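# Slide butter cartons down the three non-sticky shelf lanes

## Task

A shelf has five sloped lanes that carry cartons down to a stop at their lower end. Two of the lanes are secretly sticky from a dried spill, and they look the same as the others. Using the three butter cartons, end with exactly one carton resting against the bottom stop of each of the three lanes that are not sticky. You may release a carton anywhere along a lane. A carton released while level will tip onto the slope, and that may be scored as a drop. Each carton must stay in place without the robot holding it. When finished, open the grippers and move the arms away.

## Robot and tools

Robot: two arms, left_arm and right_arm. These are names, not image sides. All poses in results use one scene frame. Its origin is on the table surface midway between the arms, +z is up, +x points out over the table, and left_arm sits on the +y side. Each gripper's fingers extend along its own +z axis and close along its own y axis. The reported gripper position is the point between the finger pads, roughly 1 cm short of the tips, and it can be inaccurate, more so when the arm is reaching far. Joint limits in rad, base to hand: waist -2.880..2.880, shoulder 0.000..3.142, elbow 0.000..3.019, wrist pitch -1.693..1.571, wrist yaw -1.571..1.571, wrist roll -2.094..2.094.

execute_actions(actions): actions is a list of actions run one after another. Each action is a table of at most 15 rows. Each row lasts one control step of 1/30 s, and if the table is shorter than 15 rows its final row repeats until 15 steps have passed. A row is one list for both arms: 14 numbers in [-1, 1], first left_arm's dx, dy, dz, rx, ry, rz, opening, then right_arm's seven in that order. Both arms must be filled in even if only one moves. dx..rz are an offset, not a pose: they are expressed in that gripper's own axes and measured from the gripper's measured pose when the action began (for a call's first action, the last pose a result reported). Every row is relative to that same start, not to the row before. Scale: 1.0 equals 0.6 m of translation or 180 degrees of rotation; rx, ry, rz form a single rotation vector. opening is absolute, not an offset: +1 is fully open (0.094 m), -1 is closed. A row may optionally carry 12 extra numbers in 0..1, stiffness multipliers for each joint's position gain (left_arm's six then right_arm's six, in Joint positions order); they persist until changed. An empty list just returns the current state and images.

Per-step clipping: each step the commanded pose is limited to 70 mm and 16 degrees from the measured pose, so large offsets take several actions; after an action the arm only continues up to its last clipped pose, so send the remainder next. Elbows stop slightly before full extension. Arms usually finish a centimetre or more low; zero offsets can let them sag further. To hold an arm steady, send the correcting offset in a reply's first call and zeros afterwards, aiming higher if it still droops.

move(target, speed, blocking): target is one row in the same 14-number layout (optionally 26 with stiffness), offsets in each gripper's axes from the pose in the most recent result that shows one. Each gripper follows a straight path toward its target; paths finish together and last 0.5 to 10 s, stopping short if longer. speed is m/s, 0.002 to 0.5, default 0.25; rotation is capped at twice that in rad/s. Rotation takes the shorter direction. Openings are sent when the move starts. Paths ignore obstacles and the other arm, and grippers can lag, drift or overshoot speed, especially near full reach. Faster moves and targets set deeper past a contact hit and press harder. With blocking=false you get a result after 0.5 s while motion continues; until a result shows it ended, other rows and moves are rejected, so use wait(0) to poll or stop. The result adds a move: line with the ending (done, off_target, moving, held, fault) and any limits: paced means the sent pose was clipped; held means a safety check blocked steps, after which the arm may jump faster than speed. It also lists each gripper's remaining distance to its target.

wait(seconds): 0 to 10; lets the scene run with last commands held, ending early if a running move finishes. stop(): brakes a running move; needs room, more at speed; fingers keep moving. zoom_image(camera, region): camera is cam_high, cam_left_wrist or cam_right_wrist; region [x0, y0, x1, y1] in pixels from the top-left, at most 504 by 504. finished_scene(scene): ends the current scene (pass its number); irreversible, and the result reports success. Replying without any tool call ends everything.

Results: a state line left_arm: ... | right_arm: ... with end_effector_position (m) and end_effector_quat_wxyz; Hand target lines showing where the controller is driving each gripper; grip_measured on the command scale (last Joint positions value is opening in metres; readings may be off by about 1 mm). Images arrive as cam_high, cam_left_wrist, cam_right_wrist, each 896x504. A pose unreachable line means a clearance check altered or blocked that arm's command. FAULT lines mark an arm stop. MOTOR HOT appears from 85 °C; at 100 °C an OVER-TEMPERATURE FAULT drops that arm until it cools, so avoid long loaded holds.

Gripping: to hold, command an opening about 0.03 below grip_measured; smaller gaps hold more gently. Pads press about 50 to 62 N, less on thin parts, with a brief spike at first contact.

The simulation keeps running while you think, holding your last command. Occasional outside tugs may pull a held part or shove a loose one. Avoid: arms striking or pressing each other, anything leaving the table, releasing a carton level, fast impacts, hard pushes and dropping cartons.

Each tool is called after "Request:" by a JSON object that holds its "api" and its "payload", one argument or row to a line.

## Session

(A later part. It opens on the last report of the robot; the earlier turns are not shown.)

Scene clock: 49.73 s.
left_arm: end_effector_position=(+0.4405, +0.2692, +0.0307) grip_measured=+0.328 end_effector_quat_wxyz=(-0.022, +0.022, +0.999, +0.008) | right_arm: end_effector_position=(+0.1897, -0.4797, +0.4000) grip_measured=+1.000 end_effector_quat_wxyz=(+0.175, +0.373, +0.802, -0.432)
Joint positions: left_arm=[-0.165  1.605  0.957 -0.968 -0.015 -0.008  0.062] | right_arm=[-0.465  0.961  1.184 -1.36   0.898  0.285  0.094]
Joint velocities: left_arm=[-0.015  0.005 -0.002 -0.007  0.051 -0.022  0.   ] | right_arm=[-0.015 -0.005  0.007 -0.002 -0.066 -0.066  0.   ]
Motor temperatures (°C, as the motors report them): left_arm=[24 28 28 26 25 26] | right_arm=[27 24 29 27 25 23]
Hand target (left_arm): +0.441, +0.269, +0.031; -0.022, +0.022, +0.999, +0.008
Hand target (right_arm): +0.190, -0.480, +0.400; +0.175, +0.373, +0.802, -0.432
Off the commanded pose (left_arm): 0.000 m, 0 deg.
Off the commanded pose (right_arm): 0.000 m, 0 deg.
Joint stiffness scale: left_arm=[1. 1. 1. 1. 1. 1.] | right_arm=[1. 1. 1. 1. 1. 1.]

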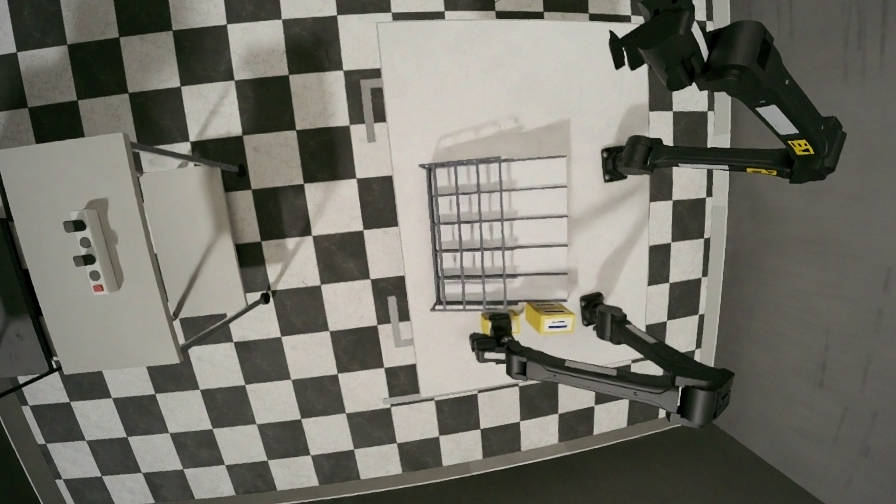

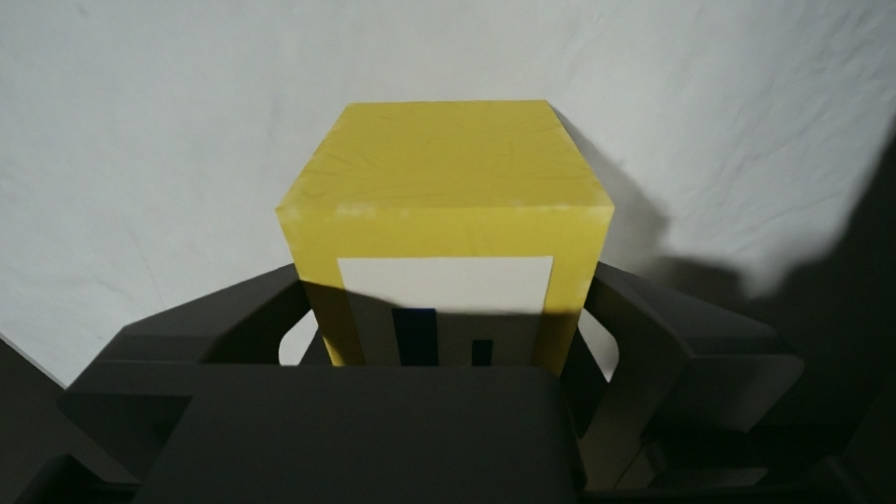

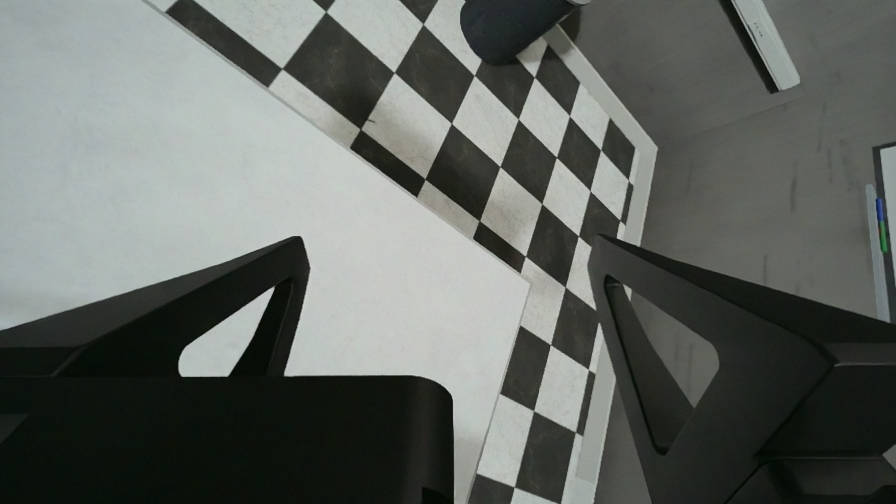

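Request:
{"api": "move", "payload": {
  "target": [0,0,-0.37,0,0,0,0.28,0,0,0,0,0,0,1]
}}

Request:
{"api": "move", "payload": {
  "target": [0.15,-0.19,0,0,0,0,0.28,0,0,0,0,0,0,1]
}}

Scene clock: 53.13 s.
left_arm: end_effector_position=(+0.4402, +0.2692, +0.2244) grip_measured=+0.328 end_effector_quat_wxyz=(-0.049, +0.022, +0.999, +0.009) | right_arm: end_effector_position=(+0.1897, -0.4797, +0.4000) grip_measured=+1.000 end_effector_quat_wxyz=(+0.175, +0.373, +0.802, -0.432)
Joint positions: left_arm=[-0.165  1.442  1.322 -1.548 -0.015 -0.008  0.062] | right_arm=[-0.465  0.961  1.184 -1.36   0.898  0.285  0.094]
Joint velocities: left_arm=[-0.005 -0.005 -0.007 -0.007  0.066 -0.007  0.   ] | right_arm=[-0.005 -0.015 -0.002 -0.012  0.022  0.037  0.   ]
Motor temperatures (°C, as the motors report them): left_arm=[24 28 29 26 25 26] | right_arm=[27 24 29 27 25 23]
Hand target (left_arm): +0.451, +0.266, +0.252; -0.022, +0.022, +0.999, +0.008
Hand target (right_arm): +0.190, -0.480, +0.400; +0.175, +0.373, +0.802, -0.432
Off the commanded pose (left_arm): 0.030 m, 3 deg.
Off the commanded pose (right_arm): 0.000 m, 0 deg.
Joint stiffness scale: left_arm=[1. 1. 1. 1. 1. 1.] | right_arm=[1. 1. 1. 1. 1. 1.]
move: off_target (left_arm); limits=paced

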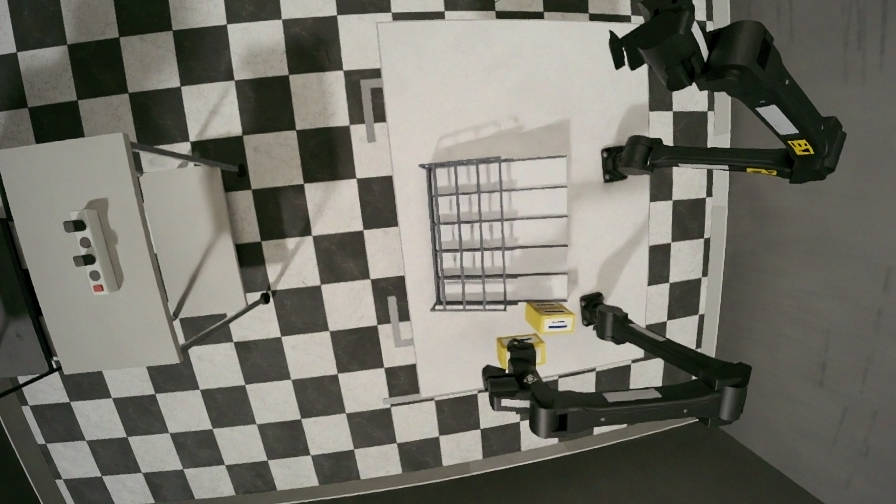

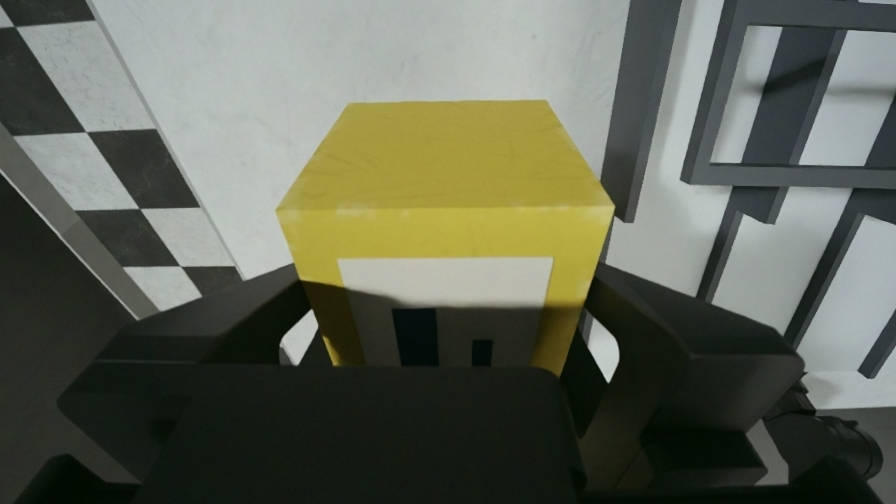

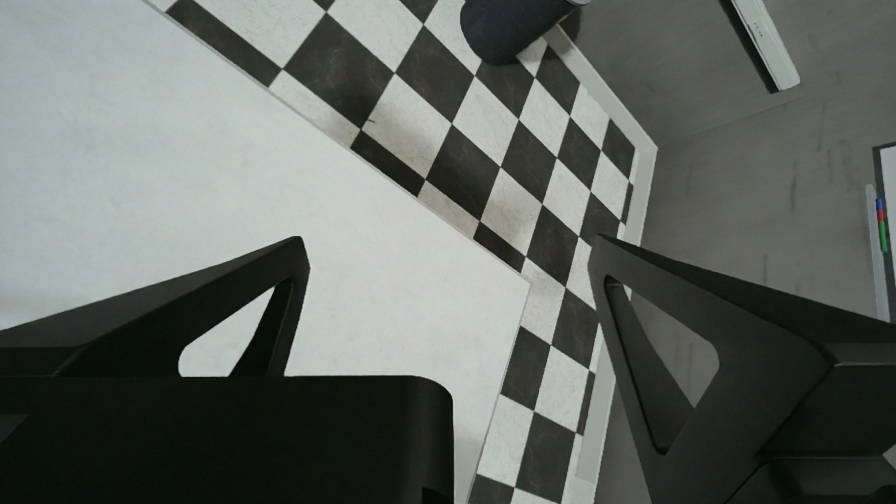

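Scene clock: 54.33 s.
left_arm: end_effector_position=(+0.3509, +0.1528, +0.2293) grip_measured=+0.328 end_effector_quat_wxyz=(-0.044, +0.034, +0.998, +0.006) | right_arm: end_effector_position=(+0.1897, -0.4797, +0.4000) grip_measured=+1.000 end_effector_quat_wxyz=(+0.175, +0.373, +0.802, -0.432)
Joint positions: left_arm=[-0.515  1.273  1.173 -1.558  0.021 -0.332  0.062] | right_arm=[-0.465  0.961  1.184 -1.36   0.898  0.285  0.094]
Joint velocities: left_arm=[ 0.005 -0.005  0.007 -0.007 -0.051 -0.066 -0.   ] | right_arm=[-0.005 -0.005 -0.002 -0.012 -0.037 -0.037  0.   ]
Motor temperatures (°C, as the motors report them): left_arm=[24 28 29 26 25 26] | right_arm=[27 24 29 27 25 23]
Hand target (left_arm): +0.346, +0.157, +0.233; -0.048, +0.022, +0.999, +0.008
Hand target (right_arm): +0.190, -0.480, +0.400; +0.175, +0.373, +0.802, -0.432
Off the commanded pose (left_arm): 0.009 m, 2 deg.
Off the commanded pose (right_arm): 0.000 m, 0 deg.
Joint stiffness scale: left_arm=[1. 1. 1. 1. 1. 1.] | right_arm=[1. 1. 1. 1. 1. 1.]
move: done

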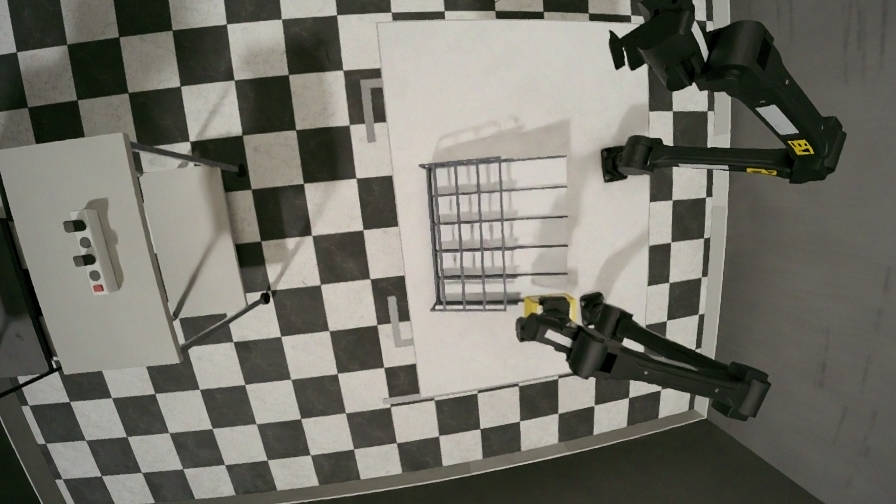

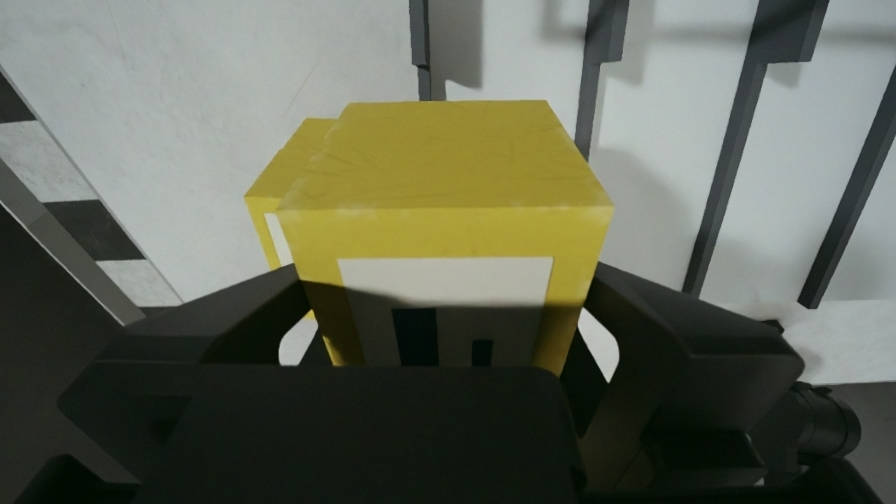

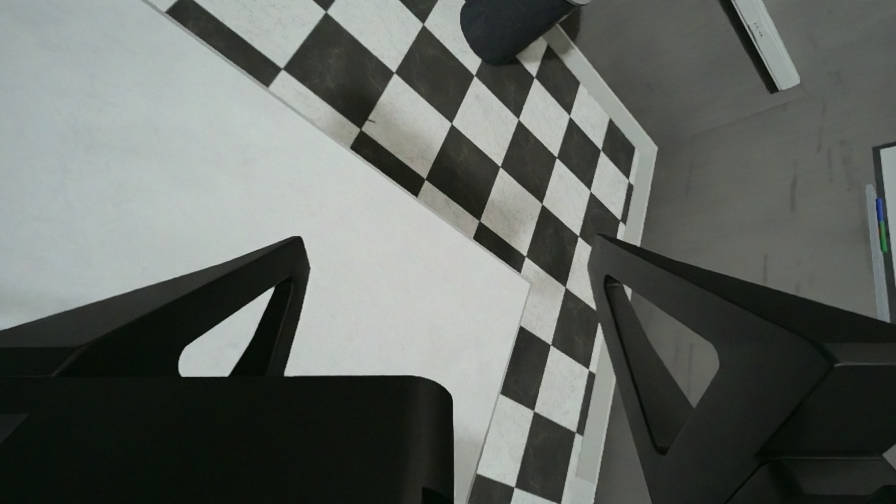

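Request:
{"api": "move", "payload": {
  "target": [0,-0.07,0.08,0,0.05,0,0.28,0,0,0,0,0,0,1],
  "speed": 0.12
}}

Scene clock: 58.33 s.
left_arm: end_effector_position=(+0.3433, +0.1148, +0.1788) grip_measured=+0.328 end_effector_quat_wxyz=(-0.129, +0.039, +0.991, +0.011) | right_arm: end_effector_position=(+0.1897, -0.4797, +0.4000) grip_measured=+1.000 end_effector_quat_wxyz=(+0.175, +0.373, +0.802, -0.432)
Joint positions: left_arm=[-0.593  1.426  1.166 -1.554  0.088 -0.389  0.062] | right_arm=[-0.465  0.961  1.184 -1.36   0.898  0.285  0.094]
Joint velocities: left_arm=[-0.015 -0.005  0.012  0.007  0.022 -0.022 -0.001] | right_arm=[-0.005 -0.015 -0.007 -0.012  0.022 -0.007  0.   ]
Motor temperatures (°C, as the motors report them): left_arm=[24 28 29 26 25 26] | right_arm=[27 24 29 27 25 23]
Hand target (left_arm): +0.343, +0.111, +0.180; -0.123, +0.034, +0.992, +0.008
Hand target (right_arm): +0.190, -0.480, +0.400; +0.175, +0.373, +0.802, -0.432
Off the commanded pose (left_arm): 0.004 m, 1 deg.
Off the commanded pose (right_arm): 0.000 m, 0 deg.
Joint stiffness scale: left_arm=[1. 1. 1. 1. 1. 1.] | right_arm=[1. 1. 1. 1. 1. 1.]
move: done

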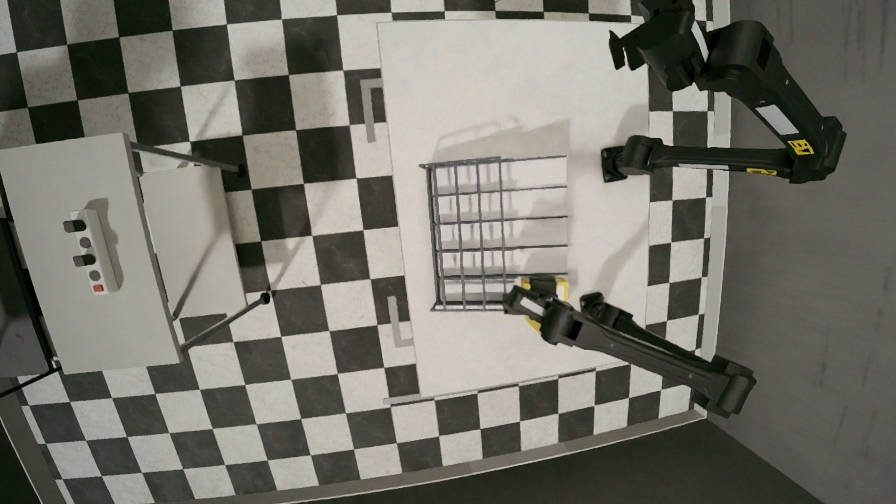

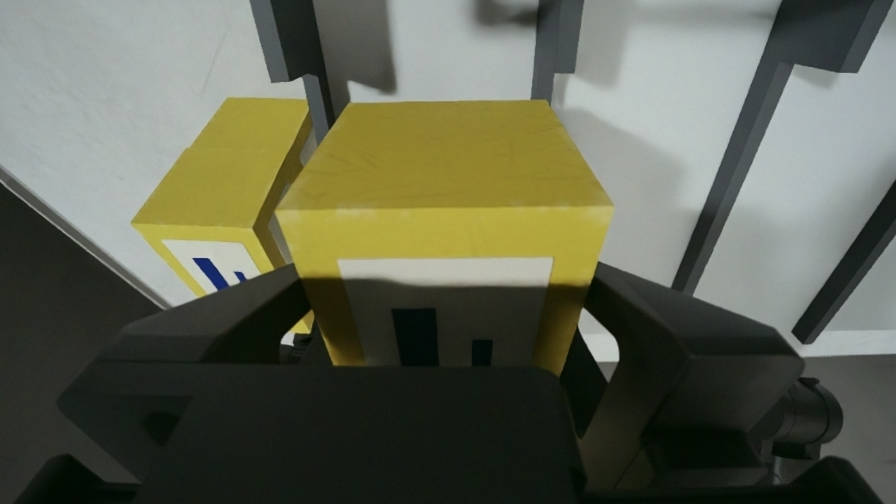

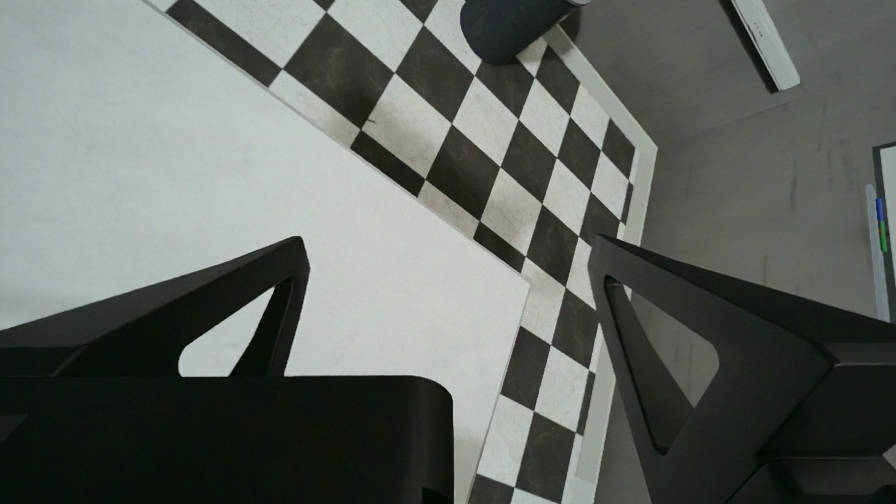

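Request:
{"api": "move", "payload": {
  "target": [0,0.012,0.06,0,0,0,0.28,0,0,0,0,0,0,1],
  "speed": 0.05
}}

Scene clock: 61.10 s.
left_arm: end_effector_position=(+0.3368, +0.1186, +0.1575) grip_measured=+0.328 end_effector_quat_wxyz=(-0.125, +0.036, +0.991, +0.007) | right_arm: end_effector_position=(+0.1897, -0.4797, +0.4000) grip_measured=+1.000 end_effector_quat_wxyz=(+0.175, +0.373, +0.802, -0.432)
Joint positions: left_arm=[-0.589  1.417  1.1   -1.488  0.092 -0.391  0.062] | right_arm=[-0.465  0.961  1.184 -1.36   0.898  0.285  0.094]
Joint velocities: left_arm=[ 0.005 -0.005 -0.027  0.002  0.037  0.022 -0.   ] | right_arm=[-0.005 -0.015 -0.002 -0.007  0.022 -0.022  0.   ]
Motor temperatures (°C, as the motors report them): left_arm=[24 28 29 26 25 26] | right_arm=[27 24 29 27 25 23]
Hand target (left_arm): +0.334, +0.123, +0.145; -0.129, +0.039, +0.991, +0.011
Hand target (right_arm): +0.190, -0.480, +0.400; +0.175, +0.373, +0.802, -0.432
Off the commanded pose (left_arm): 0.014 m, 1 deg.
Off the commanded pose (right_arm): 0.000 m, 0 deg.
Joint stiffness scale: left_arm=[1. 1. 1. 1. 1. 1.] | right_arm=[1. 1. 1. 1. 1. 1.]
move: off_target (left_arm)

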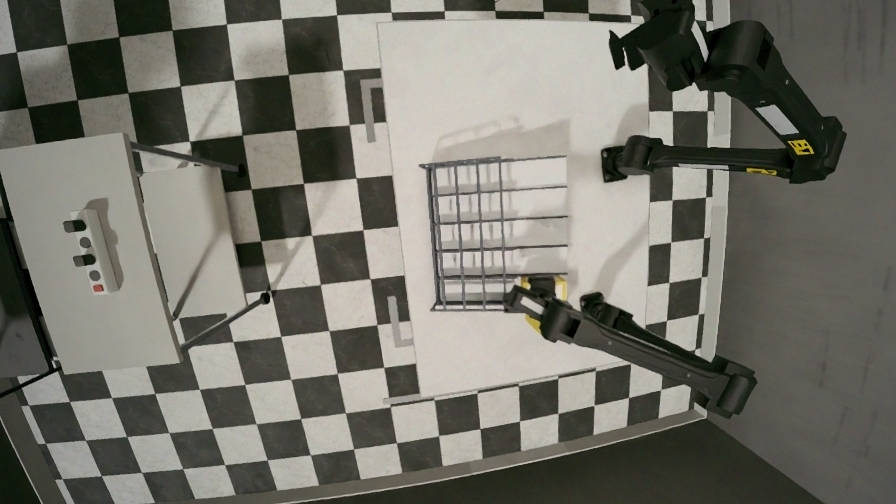

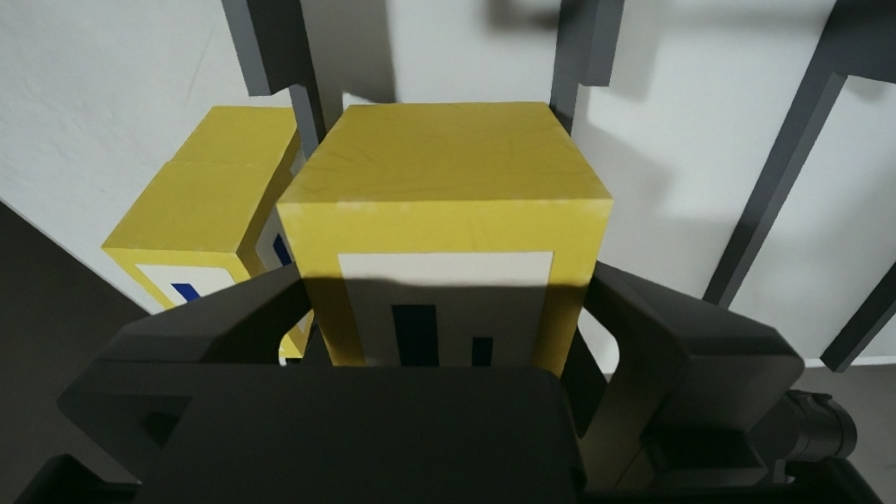

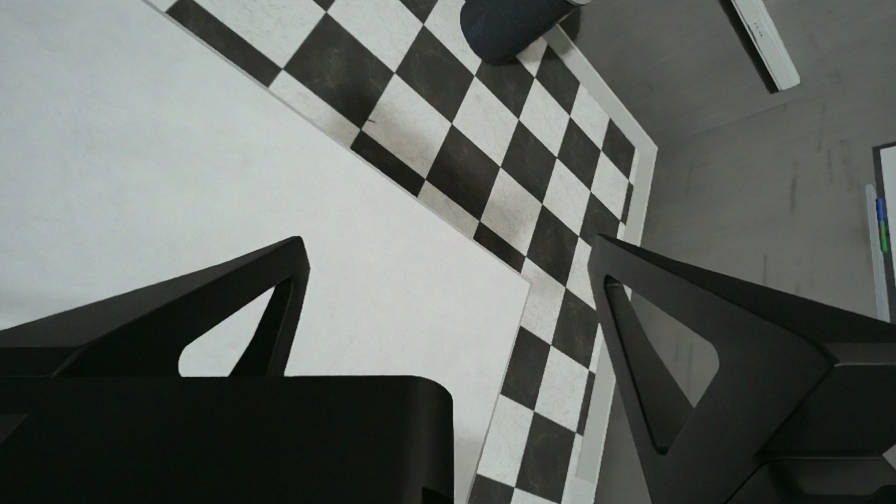

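Contact made (carton rotated slightly in grip). Release.

Request:
{"api": "execute_actions", "payload": {
  "actions": [
    [[0,0,0,0,0,0,0.55,0,0,0,0,0,0,1]],
    [[0,0,0,0,0,0,0.55,0,0,0,0,0,0,1]],
    [[0,0,0,0,0,0,0.55,0,0,0,0,0,0,1]]
  ]
}}

Scene clock: 64.53 s.
left_arm: end_effector_position=(+0.3367, +0.1186, +0.1579) grip_measured=+0.547 end_effector_quat_wxyz=(-0.125, +0.037, +0.991, +0.007) | right_arm: end_effector_position=(+0.1897, -0.4797, +0.4000) grip_measured=+1.000 end_effector_quat_wxyz=(+0.175, +0.373, +0.802, -0.432)
Joint positions: left_arm=[-0.589  1.416  1.1   -1.488  0.093 -0.391  0.073] | right_arm=[-0.465  0.961  1.184 -1.36   0.898  0.285  0.094]
Joint velocities: left_arm=[ 0.005 -0.005 -0.012 -0.012 -0.037 -0.066  0.   ] | right_arm=[-0.005 -0.005 -0.017 -0.002 -0.051 -0.022  0.   ]
Motor temperatures (°C, as the motors report them): left_arm=[24 28 29 26 25 26] | right_arm=[27 24 29 27 25 23]
Hand target (left_arm): +0.337, +0.119, +0.158; -0.125, +0.037, +0.991, +0.007
Hand target (right_arm): +0.190, -0.480, +0.400; +0.175, +0.373, +0.802, -0.432
Off the commanded pose (left_arm): 0.000 m, 0 deg.
Off the commanded pose (right_arm): 0.000 m, 0 deg.
Joint stiffness scale: left_arm=[1. 1. 1. 1. 1. 1.] | right_arm=[1. 1. 1. 1. 1. 1.]

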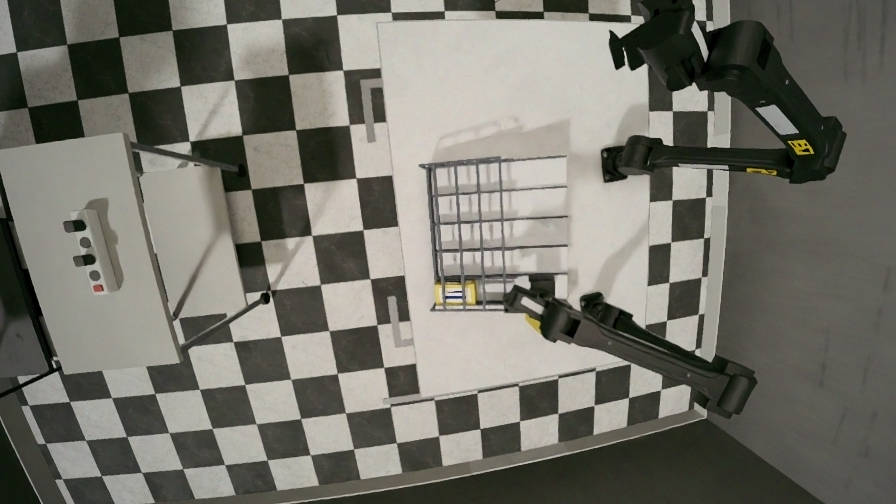

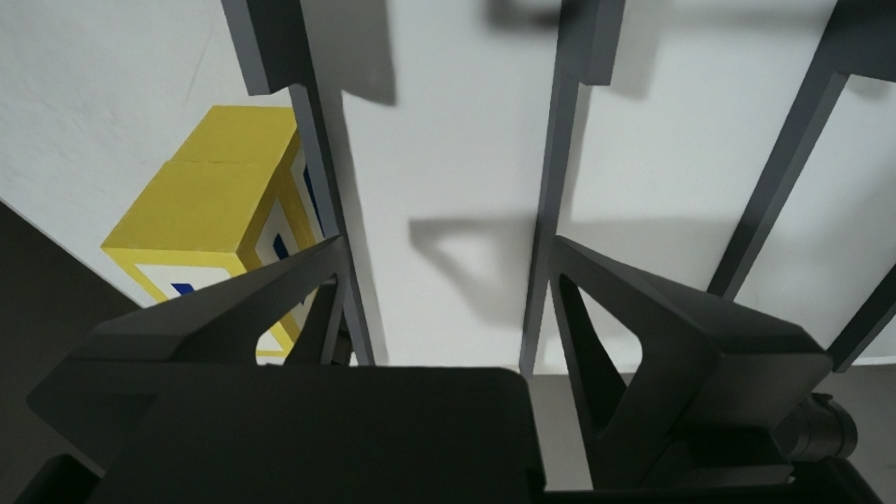

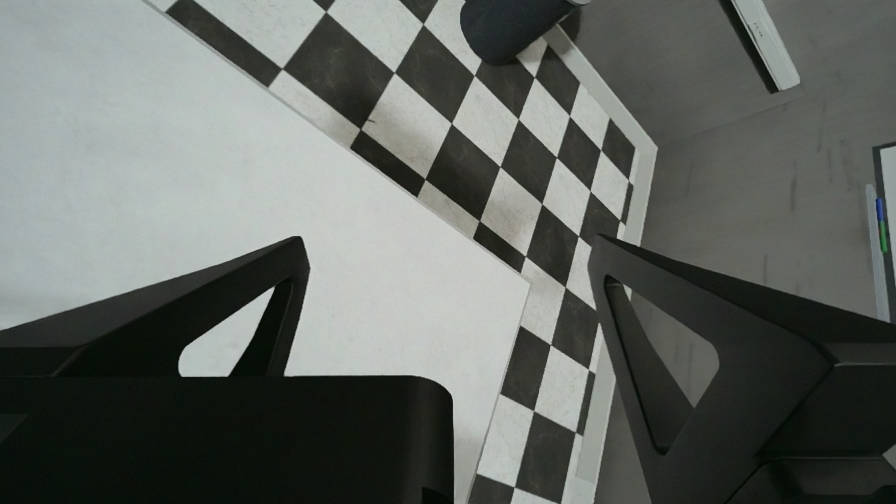

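Request:
{"api": "move", "payload": {
  "target": [0,0,-0.1,0,0,0,1,0,0,0,0,0,0,1]
}}

Request:
{"api": "move", "payload": {
  "target": [0.07,0.22,0,0,-0.08,0,1,0,0,0,0,0,0,1]
}}

Scene clock: 67.20 s.
left_arm: end_effector_position=(+0.3426, +0.1173, +0.2031) grip_measured=+1.000 end_effector_quat_wxyz=(-0.133, +0.034, +0.990, +0.012) | right_arm: end_effector_position=(+0.1897, -0.4797, +0.4000) grip_measured=+1.000 end_effector_quat_wxyz=(+0.175, +0.373, +0.802, -0.432)
Joint positions: left_arm=[-0.585  1.413  1.216 -1.627  0.091 -0.391  0.094] | right_arm=[-0.465  0.961  1.184 -1.36   0.898  0.285  0.094]
Joint velocities: left_arm=[-0.015  0.005 -0.007 -0.002 -0.007 -0.007  0.   ] | right_arm=[-0.005 -0.015 -0.002  0.007  0.037 -0.051  0.   ]
Motor temperatures (°C, as the motors report them): left_arm=[24 28 29 26 25 26] | right_arm=[27 24 29 27 25 23]
Hand target (left_arm): +0.352, +0.117, +0.216; -0.125, +0.036, +0.992, +0.007
Hand target (right_arm): +0.190, -0.480, +0.400; +0.175, +0.373, +0.802, -0.432
Off the commanded pose (left_arm): 0.016 m, 1 deg.
Off the commanded pose (right_arm): 0.000 m, 0 deg.
Joint stiffness scale: left_arm=[1. 1. 1. 1. 1. 1.] | right_arm=[1. 1. 1. 1. 1. 1.]
move: off_target (left_arm)

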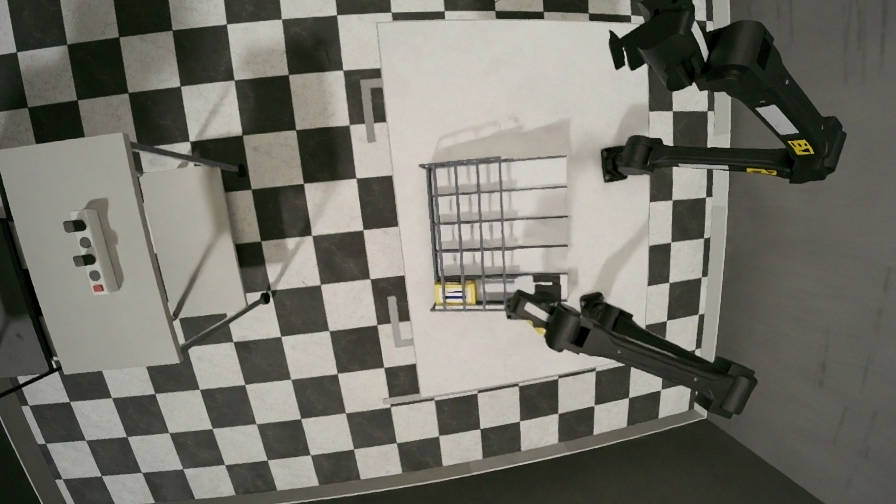

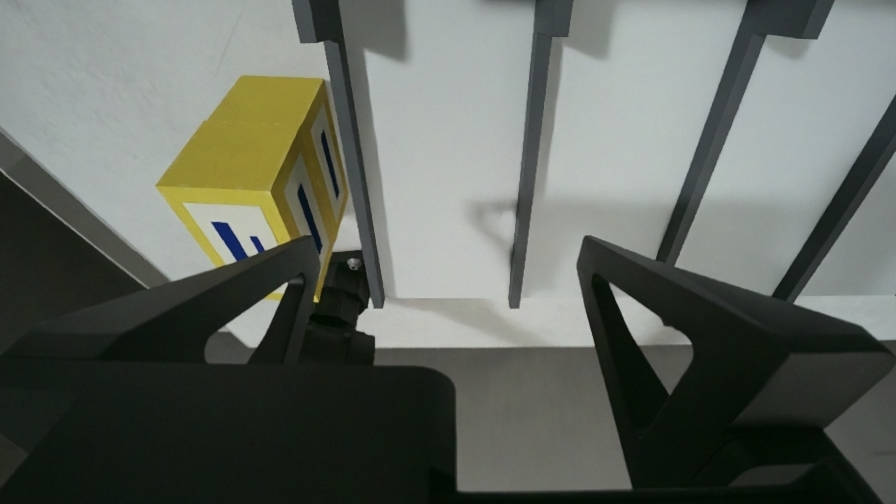

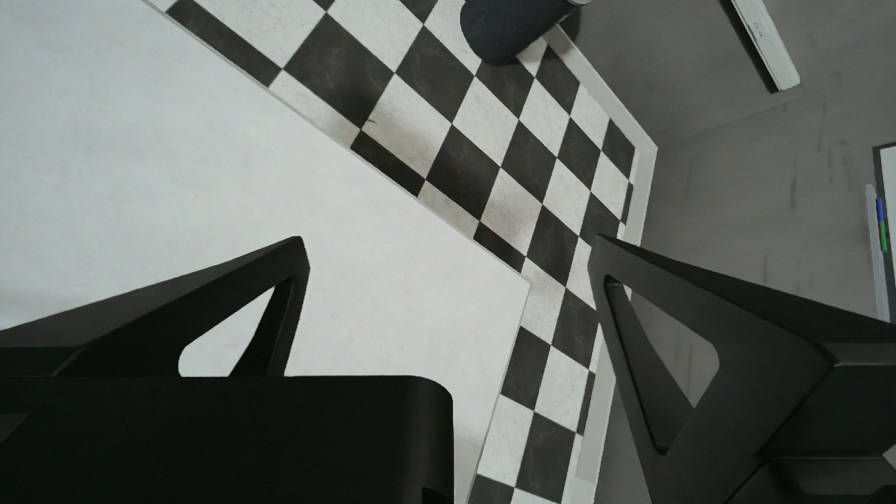

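Scene clock: 68.40 s.
left_arm: end_effector_position=(+0.3102, +0.2539, +0.2266) grip_measured=+1.000 end_effector_quat_wxyz=(-0.005, +0.026, +1.000, +0.009) | right_arm: end_effector_position=(+0.1897, -0.4797, +0.4000) grip_measured=+1.000 end_effector_quat_wxyz=(+0.175, +0.373, +0.802, -0.432)
Joint positions: left_arm=[-0.248  1.041  0.991 -1.533 -0.018 -0.082  0.094] | right_arm=[-0.465  0.961  1.184 -1.36   0.898  0.285  0.094]
Joint velocities: left_arm=[ 0.015  0.005  0.017 -0.007 -0.037  0.066  0.   ] | right_arm=[ 0.005 -0.005 -0.007 -0.012 -0.037 -0.066  0.   ]
Motor temperatures (°C, as the motors report them): left_arm=[24 28 29 26 25 26] | right_arm=[27 24 29 27 25 23]
Hand target (left_arm): +0.311, +0.254, +0.218; -0.009, +0.035, +0.999, +0.009
Hand target (right_arm): +0.190, -0.480, +0.400; +0.175, +0.373, +0.802, -0.432
Off the commanded pose (left_arm): 0.011 m, 1 deg.
Off the commanded pose (right_arm): 0.000 m, 0 deg.
Joint stiffness scale: left_arm=[1. 1. 1. 1. 1. 1.] | right_arm=[1. 1. 1. 1. 1. 1.]
move: off_target (left_arm)

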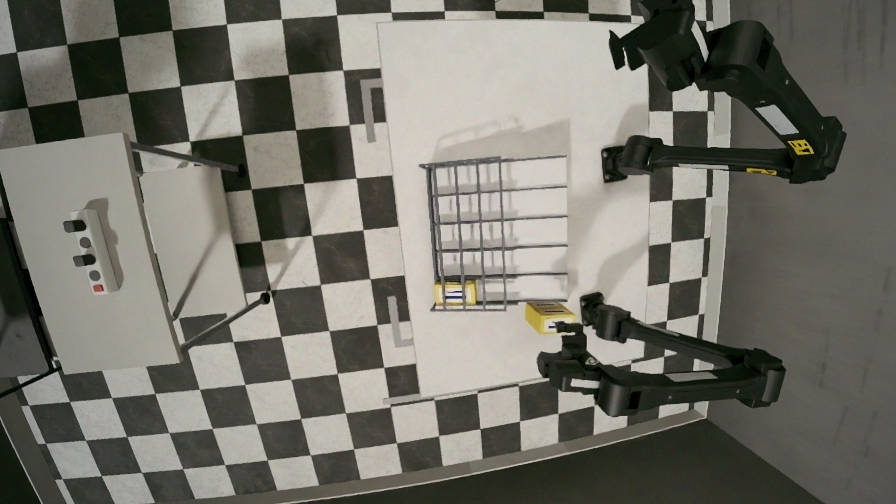

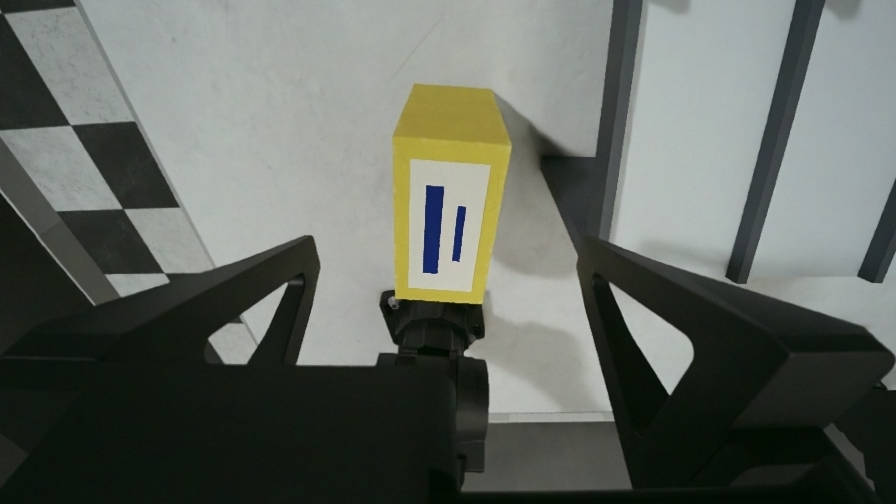

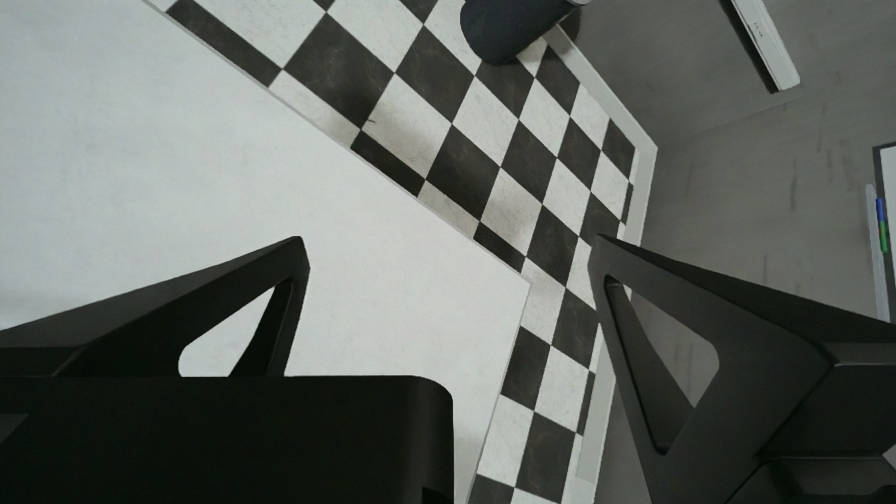

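Request:
{"api": "move", "payload": {
  "target": [0.07,0,0.09,0,0,0,1,0,0,0,0,0,0,1],
  "speed": 0.15
}}

Scene clock: 71.03 s.
left_arm: end_effector_position=(+0.2662, +0.2596, +0.1773) grip_measured=+1.000 end_effector_quat_wxyz=(-0.011, +0.028, +0.999, +0.010) | right_arm: end_effector_position=(+0.1897, -0.4797, +0.4000) grip_measured=+1.000 end_effector_quat_wxyz=(+0.175, +0.373, +0.802, -0.432)
Joint positions: left_arm=[-0.249  0.933  0.796 -1.458 -0.018 -0.08   0.094] | right_arm=[-0.465  0.961  1.184 -1.36   0.898  0.285  0.094]
Joint velocities: left_arm=[-0.005 -0.005 -0.007 -0.027  0.037 -0.022  0.   ] | right_arm=[-0.005 -0.015  0.007 -0.007  0.022  0.022  0.   ]
Motor temperatures (°C, as the motors report them): left_arm=[24 28 29 26 25 26] | right_arm=[27 24 29 27 25 23]
Hand target (left_arm): +0.267, +0.257, +0.174; -0.005, +0.026, +1.000, +0.009
Hand target (right_arm): +0.190, -0.480, +0.400; +0.175, +0.373, +0.802, -0.432
Off the commanded pose (left_arm): 0.005 m, 1 deg.
Off the commanded pose (right_arm): 0.000 m, 0 deg.
Joint stiffness scale: left_arm=[1. 1. 1. 1. 1. 1.] | right_arm=[1. 1. 1. 1. 1. 1.]
move: done

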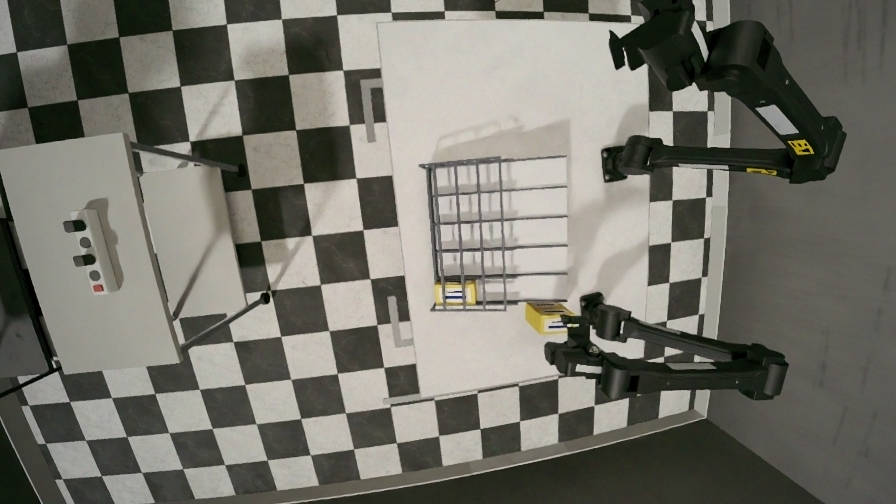

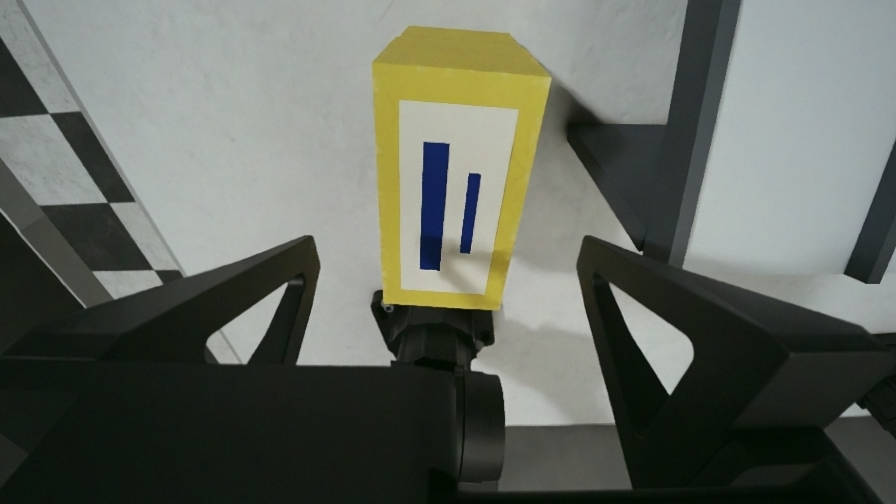

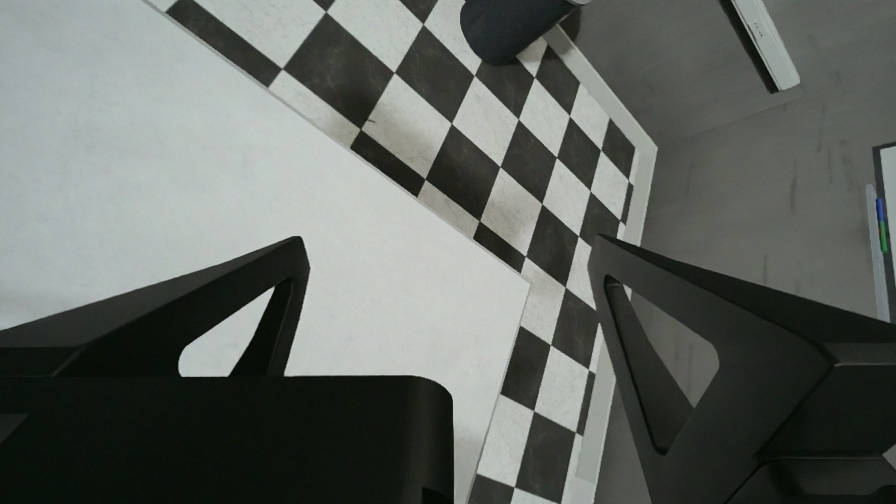

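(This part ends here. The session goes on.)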